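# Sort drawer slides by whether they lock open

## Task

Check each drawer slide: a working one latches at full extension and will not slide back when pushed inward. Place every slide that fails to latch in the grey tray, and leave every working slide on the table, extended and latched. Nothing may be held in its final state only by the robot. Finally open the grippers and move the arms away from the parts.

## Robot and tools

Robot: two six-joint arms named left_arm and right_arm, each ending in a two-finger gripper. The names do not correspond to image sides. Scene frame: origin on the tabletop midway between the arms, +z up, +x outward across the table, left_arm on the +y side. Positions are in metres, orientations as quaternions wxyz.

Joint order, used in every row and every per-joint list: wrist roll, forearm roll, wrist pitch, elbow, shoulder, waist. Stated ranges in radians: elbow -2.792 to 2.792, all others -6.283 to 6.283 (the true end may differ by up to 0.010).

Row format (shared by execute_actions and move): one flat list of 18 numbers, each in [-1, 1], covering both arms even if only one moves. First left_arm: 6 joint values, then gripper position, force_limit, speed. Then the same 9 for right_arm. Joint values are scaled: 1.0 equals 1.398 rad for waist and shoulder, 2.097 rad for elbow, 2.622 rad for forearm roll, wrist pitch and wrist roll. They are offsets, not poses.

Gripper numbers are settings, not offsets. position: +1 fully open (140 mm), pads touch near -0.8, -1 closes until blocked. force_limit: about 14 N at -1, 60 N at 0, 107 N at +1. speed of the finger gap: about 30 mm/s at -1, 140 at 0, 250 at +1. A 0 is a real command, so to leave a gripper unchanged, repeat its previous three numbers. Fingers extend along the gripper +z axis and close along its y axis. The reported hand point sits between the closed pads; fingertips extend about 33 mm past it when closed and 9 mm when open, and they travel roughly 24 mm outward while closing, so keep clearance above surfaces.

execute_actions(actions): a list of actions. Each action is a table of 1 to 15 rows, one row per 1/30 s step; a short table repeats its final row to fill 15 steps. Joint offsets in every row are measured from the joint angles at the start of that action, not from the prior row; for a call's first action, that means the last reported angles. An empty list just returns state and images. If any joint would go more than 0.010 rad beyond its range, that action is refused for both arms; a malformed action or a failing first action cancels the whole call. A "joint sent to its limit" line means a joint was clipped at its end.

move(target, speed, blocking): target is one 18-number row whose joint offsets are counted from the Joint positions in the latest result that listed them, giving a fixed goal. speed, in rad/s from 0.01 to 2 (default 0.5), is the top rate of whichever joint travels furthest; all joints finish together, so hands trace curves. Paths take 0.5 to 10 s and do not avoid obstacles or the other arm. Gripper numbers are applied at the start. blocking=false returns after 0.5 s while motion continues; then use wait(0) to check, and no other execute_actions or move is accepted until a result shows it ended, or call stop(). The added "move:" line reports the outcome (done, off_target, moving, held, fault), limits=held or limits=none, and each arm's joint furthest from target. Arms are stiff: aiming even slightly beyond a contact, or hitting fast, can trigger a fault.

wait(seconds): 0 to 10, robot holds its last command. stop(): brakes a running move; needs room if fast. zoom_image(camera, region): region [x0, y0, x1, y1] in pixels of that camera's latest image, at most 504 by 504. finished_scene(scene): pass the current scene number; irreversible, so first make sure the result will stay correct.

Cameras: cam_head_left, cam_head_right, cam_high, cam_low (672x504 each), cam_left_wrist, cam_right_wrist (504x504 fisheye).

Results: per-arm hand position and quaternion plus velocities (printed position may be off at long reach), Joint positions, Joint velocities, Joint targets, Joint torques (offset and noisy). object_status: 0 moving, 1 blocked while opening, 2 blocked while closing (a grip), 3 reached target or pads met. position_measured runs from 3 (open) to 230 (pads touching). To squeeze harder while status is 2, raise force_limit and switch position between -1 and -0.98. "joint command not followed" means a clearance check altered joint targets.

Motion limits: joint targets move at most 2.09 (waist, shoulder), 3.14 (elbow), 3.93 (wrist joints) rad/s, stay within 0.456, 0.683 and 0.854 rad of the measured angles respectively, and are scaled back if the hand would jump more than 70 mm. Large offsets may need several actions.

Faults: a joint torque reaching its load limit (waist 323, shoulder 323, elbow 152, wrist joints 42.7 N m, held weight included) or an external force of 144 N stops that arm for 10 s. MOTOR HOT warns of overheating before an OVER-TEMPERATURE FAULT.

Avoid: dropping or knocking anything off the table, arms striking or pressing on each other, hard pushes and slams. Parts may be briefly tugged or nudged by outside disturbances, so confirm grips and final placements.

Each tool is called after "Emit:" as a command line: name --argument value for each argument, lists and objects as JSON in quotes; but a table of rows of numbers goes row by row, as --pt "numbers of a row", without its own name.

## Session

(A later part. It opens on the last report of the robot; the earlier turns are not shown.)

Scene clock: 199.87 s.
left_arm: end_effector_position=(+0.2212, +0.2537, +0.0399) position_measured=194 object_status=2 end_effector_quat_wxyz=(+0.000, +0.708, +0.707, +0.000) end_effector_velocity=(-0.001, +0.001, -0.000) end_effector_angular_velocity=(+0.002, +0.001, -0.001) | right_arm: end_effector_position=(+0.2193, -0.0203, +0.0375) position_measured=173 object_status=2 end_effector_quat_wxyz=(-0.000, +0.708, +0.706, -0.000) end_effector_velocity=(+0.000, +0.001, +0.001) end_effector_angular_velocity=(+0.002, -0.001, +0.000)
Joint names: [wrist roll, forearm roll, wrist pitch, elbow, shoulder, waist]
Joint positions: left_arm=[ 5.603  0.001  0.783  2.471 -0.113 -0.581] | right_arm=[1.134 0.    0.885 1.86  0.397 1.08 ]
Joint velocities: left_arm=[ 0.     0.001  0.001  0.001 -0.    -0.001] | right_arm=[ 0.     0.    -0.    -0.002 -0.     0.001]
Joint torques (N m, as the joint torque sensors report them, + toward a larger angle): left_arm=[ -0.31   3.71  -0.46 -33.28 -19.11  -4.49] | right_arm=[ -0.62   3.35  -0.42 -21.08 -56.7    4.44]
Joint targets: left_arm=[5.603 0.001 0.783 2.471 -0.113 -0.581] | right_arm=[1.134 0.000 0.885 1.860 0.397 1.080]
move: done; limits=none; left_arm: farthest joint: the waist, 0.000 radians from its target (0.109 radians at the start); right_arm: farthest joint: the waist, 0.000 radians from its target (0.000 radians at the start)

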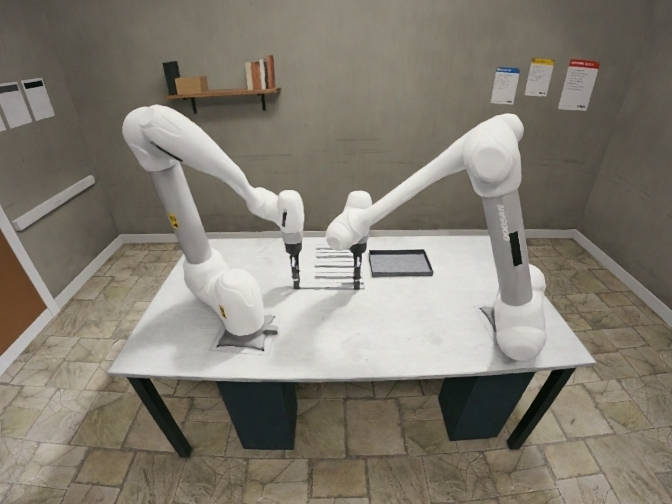

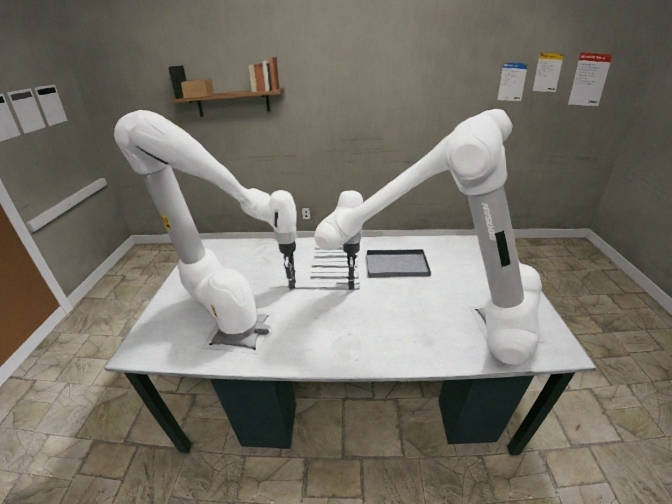

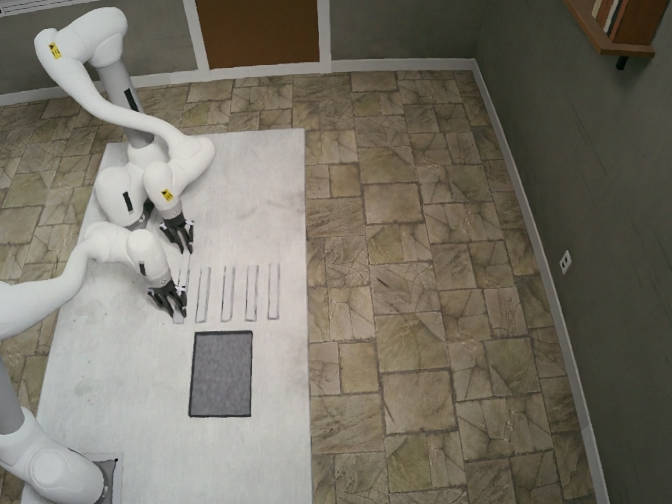

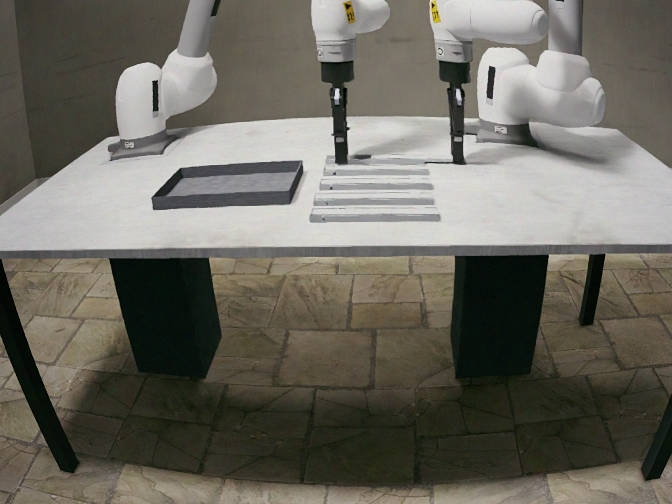

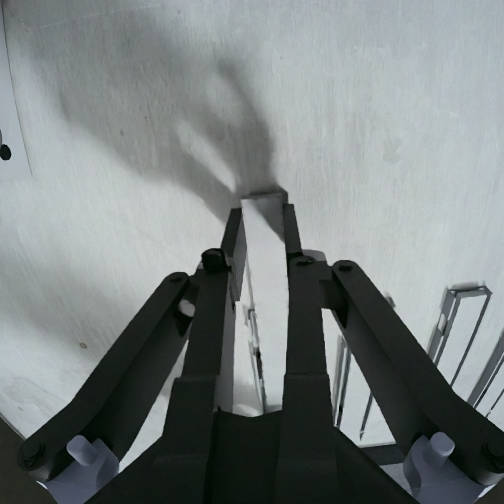

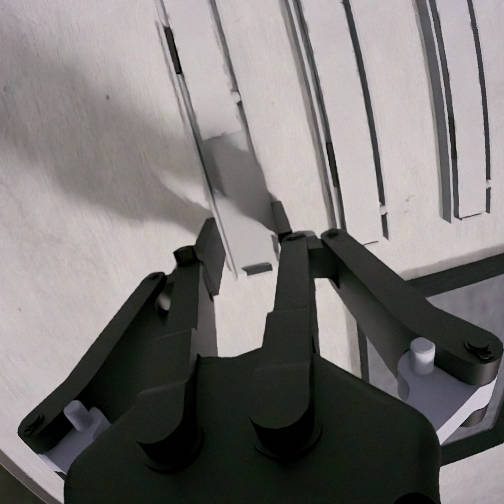

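Emit:
move --target '[0,0,0,0,0,0,-1,-0.4,0, -0.0042,0,-0.0059,0.019,-0.018,-0.0078,-1,-0.4,0]' --speed 0.04

Emit:
move --target '[0,0,0,0,0,0,-1,-0.4,0, -0.003,0,-0.0042,0.0135,-0.013,-0.0058,-1,-0.4,0]' --speed 0.03

Scene clock: 212.23 s.
left_arm: end_effector_position=(+0.2211, +0.2537, +0.0399) position_measured=194 object_status=2 end_effector_quat_wxyz=(+0.000, +0.708, +0.707, +0.000) end_effector_velocity=(+0.000, -0.000, +0.001) end_effector_angular_velocity=(-0.000, -0.001, -0.000) | right_arm: end_effector_position=(+0.2176, -0.0406, +0.0370) position_measured=173 object_status=2 end_effector_quat_wxyz=(-0.000, +0.708, +0.706, +0.000) end_effector_velocity=(-0.000, +0.000, -0.000) end_effector_angular_velocity=(-0.000, -0.001, +0.001)
Joint names: [wrist roll, forearm roll, wrist pitch, elbow, shoulder, waist]
Joint positions: left_arm=[ 5.603  0.001  0.783  2.471 -0.113 -0.581] | right_arm=[1.123 0.    0.87  1.9   0.372 1.069]
Joint velocities: left_arm=[-0.     0.     0.001 -0.001 -0.001  0.   ] | right_arm=[ 0.    -0.001 -0.    -0.     0.     0.001]
Joint torques (N m, as the joint torque sensors report them, + toward a larger angle): left_arm=[ -0.65   3.87  -1.35 -35.77 -20.64  -3.33] | right_arm=[ -1.22   1.72   7.98   8.44 -36.47   1.71]
Joint targets: left_arm=[5.603 0.001 0.783 2.471 -0.113 -0.581] | right_arm=[1.123 0.000 0.870 1.900 0.372 1.069]
move: done; limits=none; left_arm: farthest joint: the waist, 0.000 radians from its target (0.000 radians at the start); right_arm: farthest joint: the waist, 0.000 radians from its target (0.011 radians at the start)

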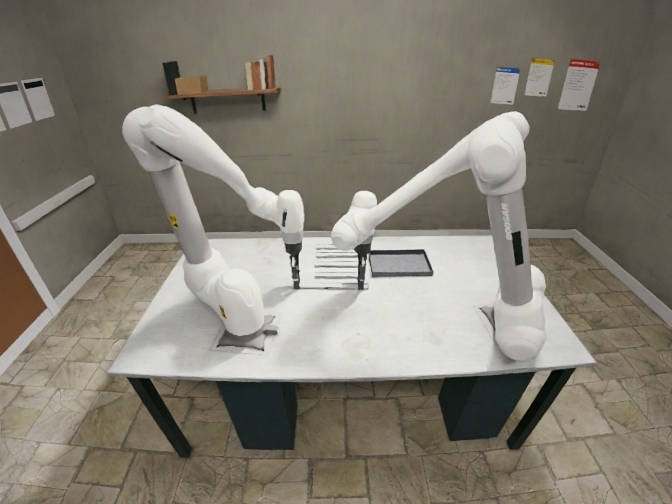

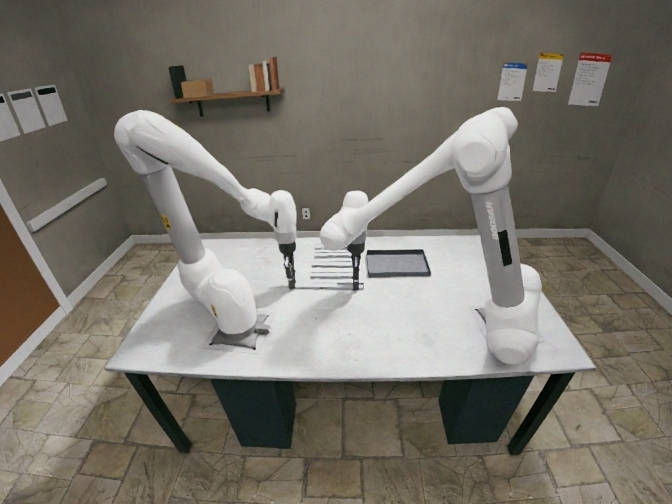

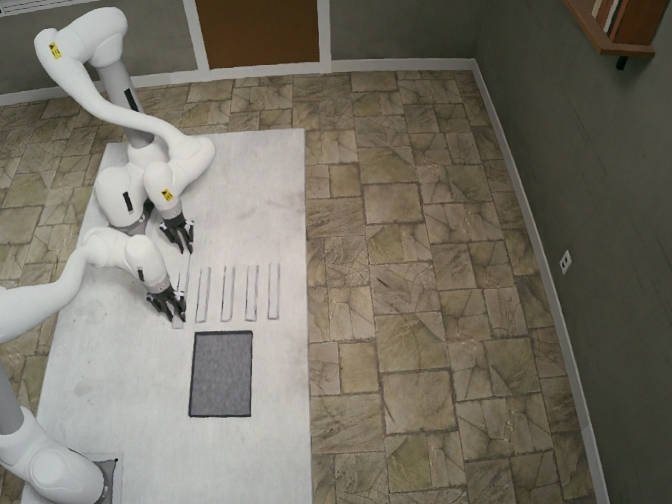

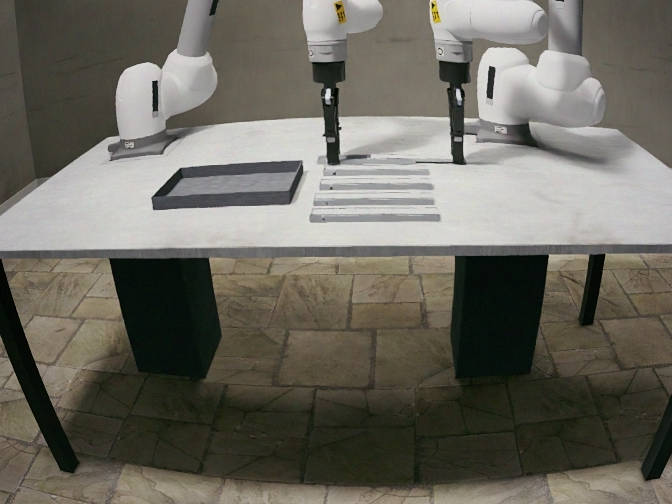

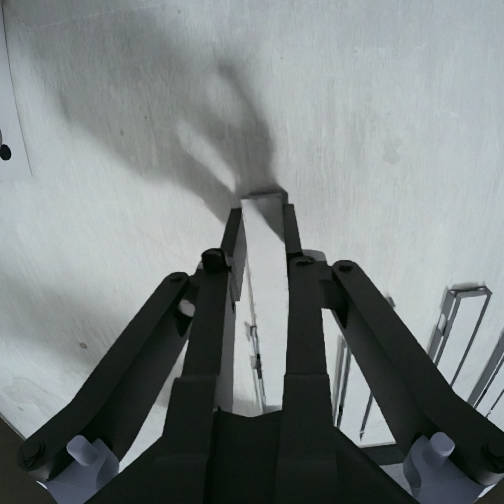

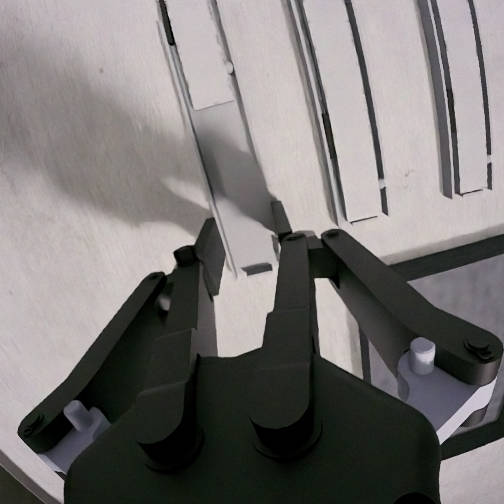

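Scene clock: 213.43 s.
left_arm: end_effector_position=(+0.2211, +0.2537, +0.0399) position_measured=194 object_status=2 end_effector_quat_wxyz=(+0.000, +0.708, +0.707, +0.000) end_effector_velocity=(-0.000, -0.000, +0.001) end_effector_angular_velocity=(-0.001, +0.000, +0.001) | right_arm: end_effector_position=(+0.2163, -0.0551, +0.0367) position_measured=173 object_status=2 end_effector_quat_wxyz=(-0.000, +0.708, +0.706, +0.000) end_effector_velocity=(+0.001, +0.000, +0.000) end_effector_angular_velocity=(+0.001, -0.000, -0.000)
Joint names: [wrist roll, forearm roll, wrist pitch, elbow, shoulder, waist]
Joint positions: left_arm=[ 5.603  0.001  0.783  2.471 -0.113 -0.581] | right_arm=[1.116 0.    0.859 1.928 0.354 1.061]
Joint velocities: left_arm=[ 0.    -0.002  0.001 -0.001 -0.001  0.   ] | right_arm=[-0.001 -0.    -0.    -0.001  0.    -0.001]
Joint torques (N m, as the joint torque sensors report them, + toward a larger angle): left_arm=[ -0.98   3.71  -1.13 -35.82 -20.04  -3.57] | right_arm=[ -1.05   1.68   7.9    7.99 -35.01   2.87]
Joint targets: left_arm=[5.603 0.001 0.783 2.471 -0.113 -0.581] | right_arm=[1.116 0.000 0.859 1.928 0.354 1.061]
move: done; limits=none; left_arm: farthest joint: the waist, 0.000 radians from its target (0.000 radians at the start); right_arm: farthest joint: the waist, 0.000 radians from its target (0.008 radians at the start)

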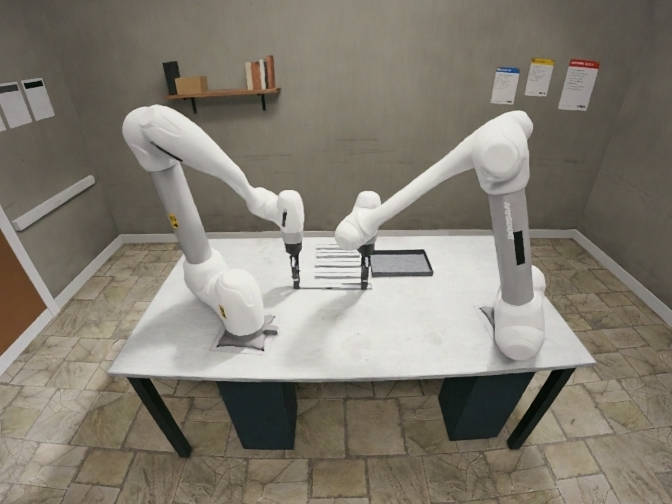

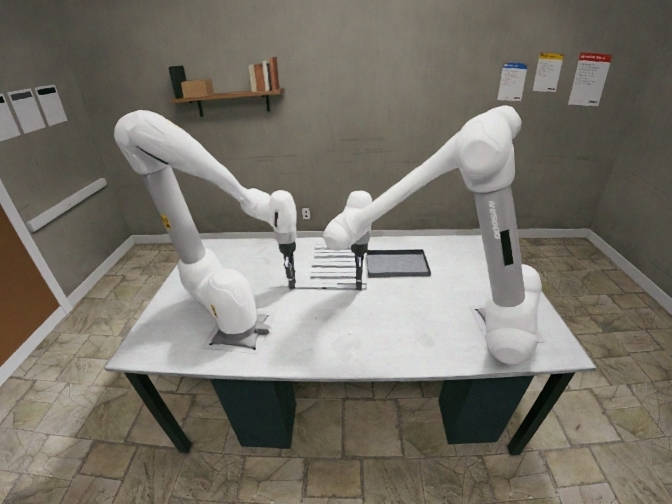

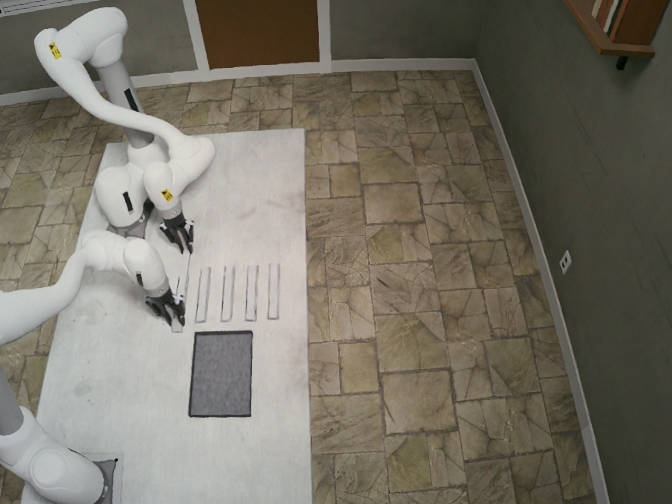

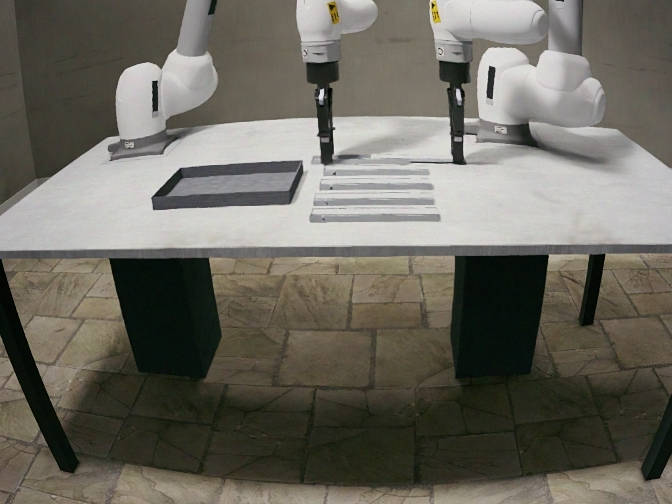

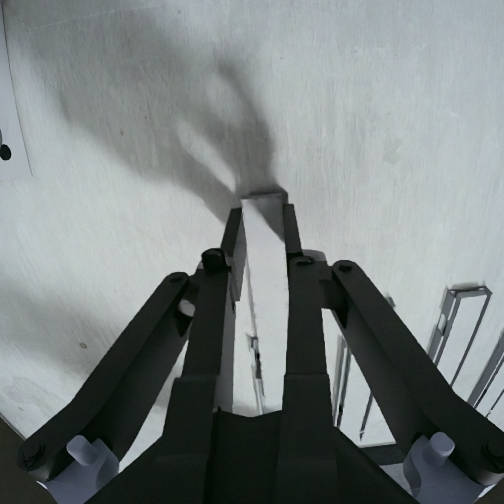

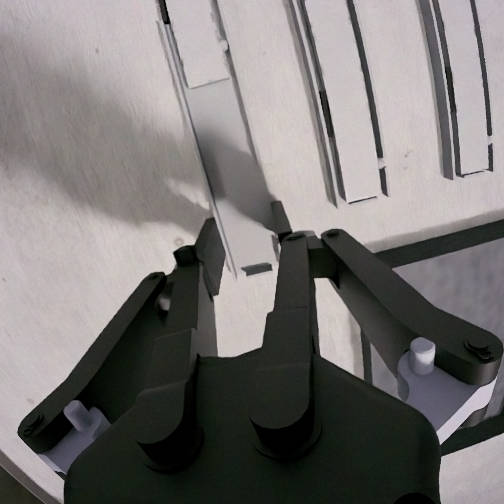

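Emit:
move --target '[0.019,0,0.0014,0.0077,-0.0137,0.036,-1,-0.4,0, 0,0,0.0015,-0.0008,-0.0015,0,-1,-0.4,0]' --speed 0.03

Scene clock: 233.77 s.
left_arm: end_effector_position=(+0.2210, +0.2741, +0.0396) position_measured=194 object_status=2 end_effector_quat_wxyz=(-0.000, +0.707, +0.707, +0.000) end_effector_velocity=(-0.000, +0.000, -0.000) end_effector_angular_velocity=(+0.000, +0.001, +0.000) | right_arm: end_effector_position=(+0.2164, -0.0551, +0.0388) position_measured=173 object_status=2 end_effector_quat_wxyz=(-0.000, +0.708, +0.706, +0.000) end_effector_velocity=(+0.000, -0.000, -0.001) end_effector_angular_velocity=(-0.001, +0.001, -0.000)
Joint names: [wrist roll, forearm roll, wrist pitch, elbow, shoulder, waist]
Joint positions: left_arm=[ 5.652  0.001  0.786  2.487 -0.132 -0.53 ] | right_arm=[1.116 0.    0.863 1.926 0.352 1.061]
Joint velocities: left_arm=[ 0.    -0.001  0.     0.     0.     0.   ] | right_arm=[-0.     0.     0.    -0.     0.001 -0.   ]
Joint torques (N m, as the joint torque sensors report them, + toward a larger angle): left_arm=[ -0.47  16.13  12.    -4.53 -12.44  13.11] | right_arm=[ -0.64  -3.56  19.18   8.51 -66.78  -9.98]
Joint targets: left_arm=[5.652 0.001 0.786 2.487 -0.132 -0.530] | right_arm=[1.116 0.000 0.863 1.926 0.352 1.061]
move: done; limits=none; left_arm: farthest joint: the waist, 0.000 radians from its target (0.050 radians at the start); right_arm: farthest joint: the waist, 0.000 radians from its target (0.000 radians at the start)

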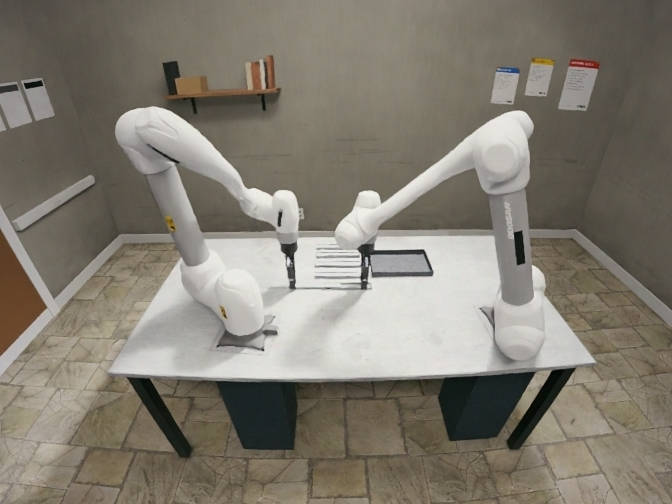

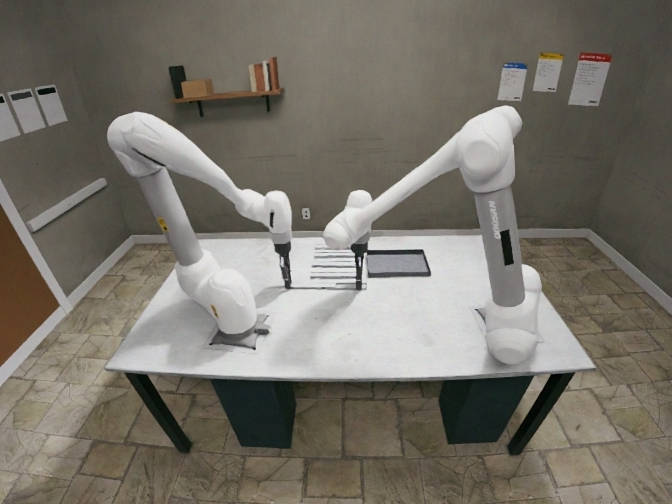

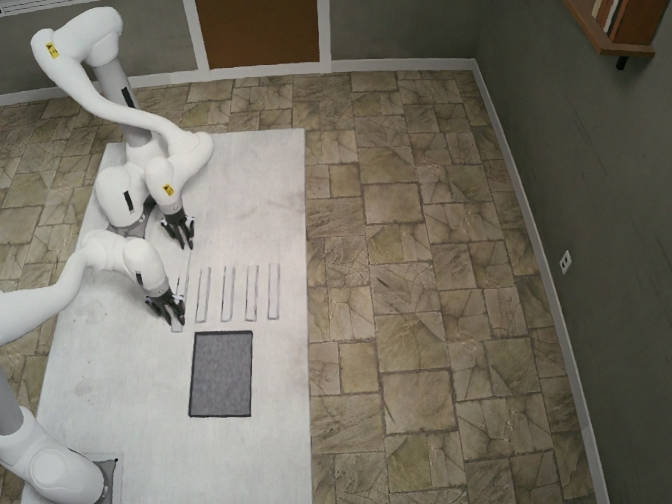

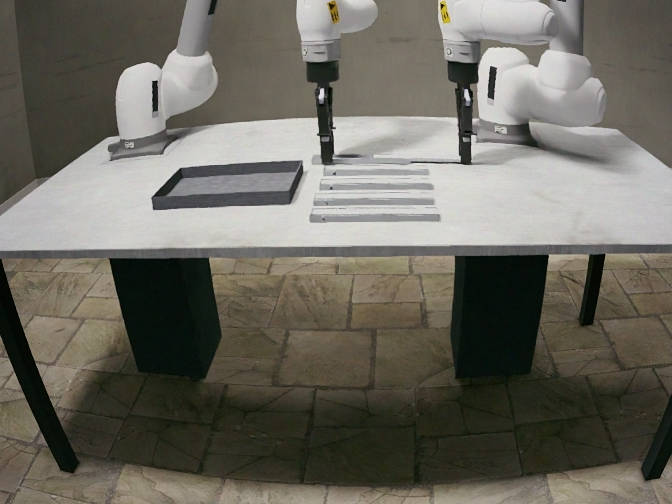

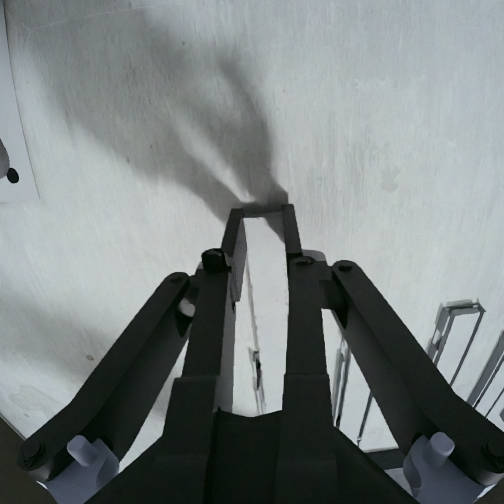

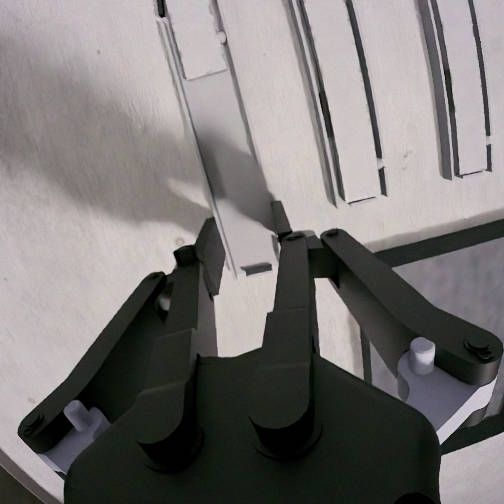

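Emit:
move --target '[-0.0114,0,-0.0008,-0.0046,0.0082,-0.0216,-1,-0.4,0, 0,0,0,0,0,0,-1,-0.4,0]' --speed 0.03

Scene clock: 241.00 s.
left_arm: end_effector_position=(+0.2212, +0.2621, +0.0398) position_measured=194 object_status=2 end_effector_quat_wxyz=(-0.000, +0.708, +0.707, +0.000) end_effector_velocity=(+0.000, -0.000, +0.000) end_effector_angular_velocity=(-0.001, -0.001, +0.001) | right_arm: end_effector_position=(+0.2163, -0.0553, +0.0387) position_measured=173 object_status=2 end_effector_quat_wxyz=(-0.000, +0.708, +0.706, +0.000) end_effector_velocity=(-0.000, -0.000, -0.001) end_effector_angular_velocity=(-0.001, +0.000, +0.001)
Joint names: [wrist roll, forearm roll, wrist pitch, elbow, shoulder, waist]
Joint positions: left_arm=[ 5.623  0.001  0.784  2.478 -0.12  -0.561] | right_arm=[1.116 0.    0.863 1.927 0.352 1.061]
Joint velocities: left_arm=[-0.    -0.    -0.001 -0.     0.     0.   ] | right_arm=[-0.    -0.    -0.    -0.     0.001  0.   ]
Joint torques (N m, as the joint torque sensors report them, + toward a larger angle): left_arm=[ -0.69  -7.18 -12.45 -57.27 -21.67 -18.74] | right_arm=[ -0.87   9.95 -16.25 -68.36 -81.23  19.15]
Joint targets: left_arm=[5.622 0.001 0.784 2.477 -0.120 -0.561] | right_arm=[1.116 0.000 0.863 1.926 0.352 1.061]
move: done; limits=none; left_arm: farthest joint: the waist, 0.000 radians from its target (0.030 radians at the start); right_arm: farthest joint: the elbow, 0.001 radians from its target (0.000 radians at the start)

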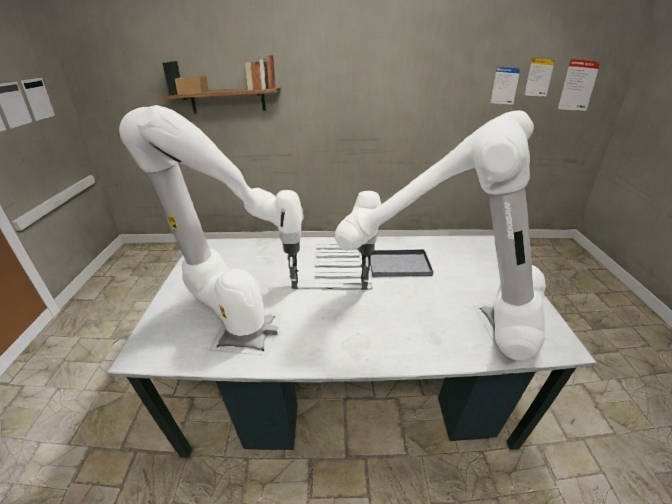

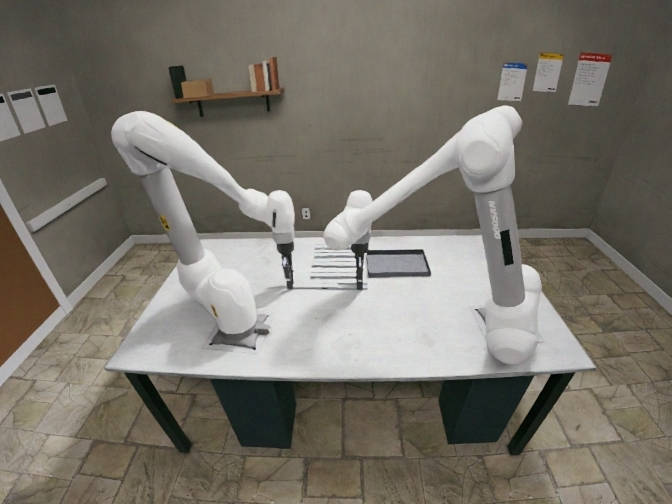

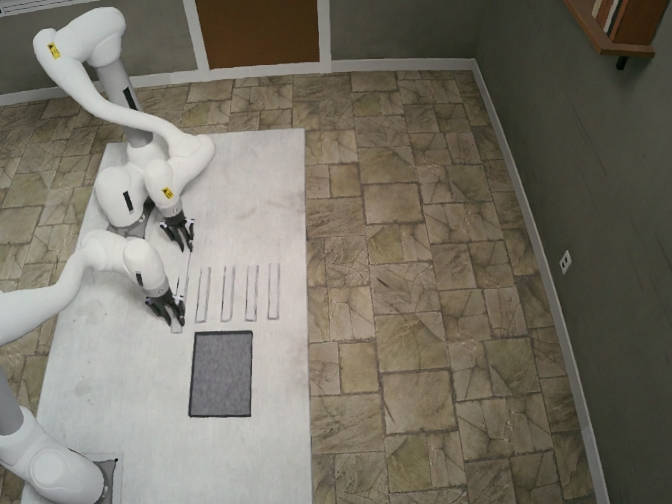

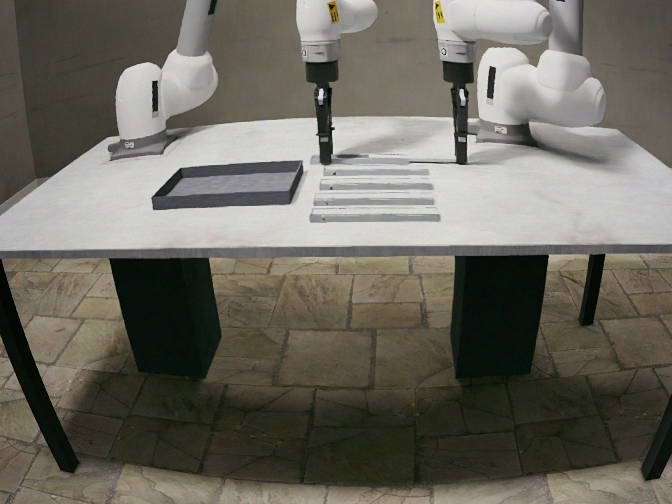

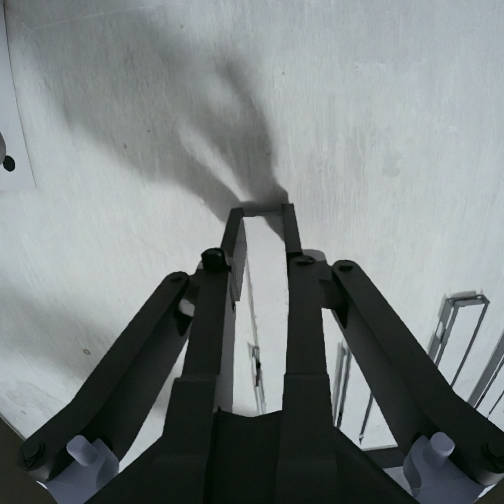

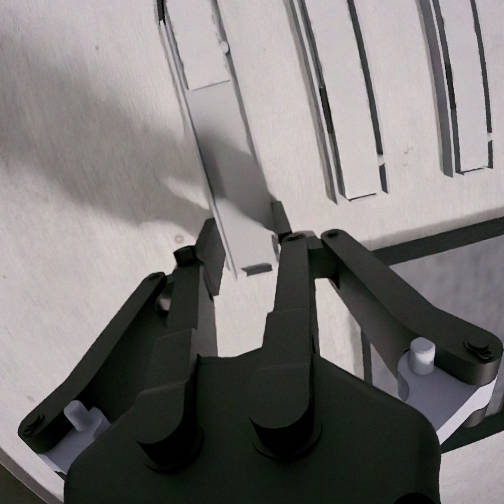

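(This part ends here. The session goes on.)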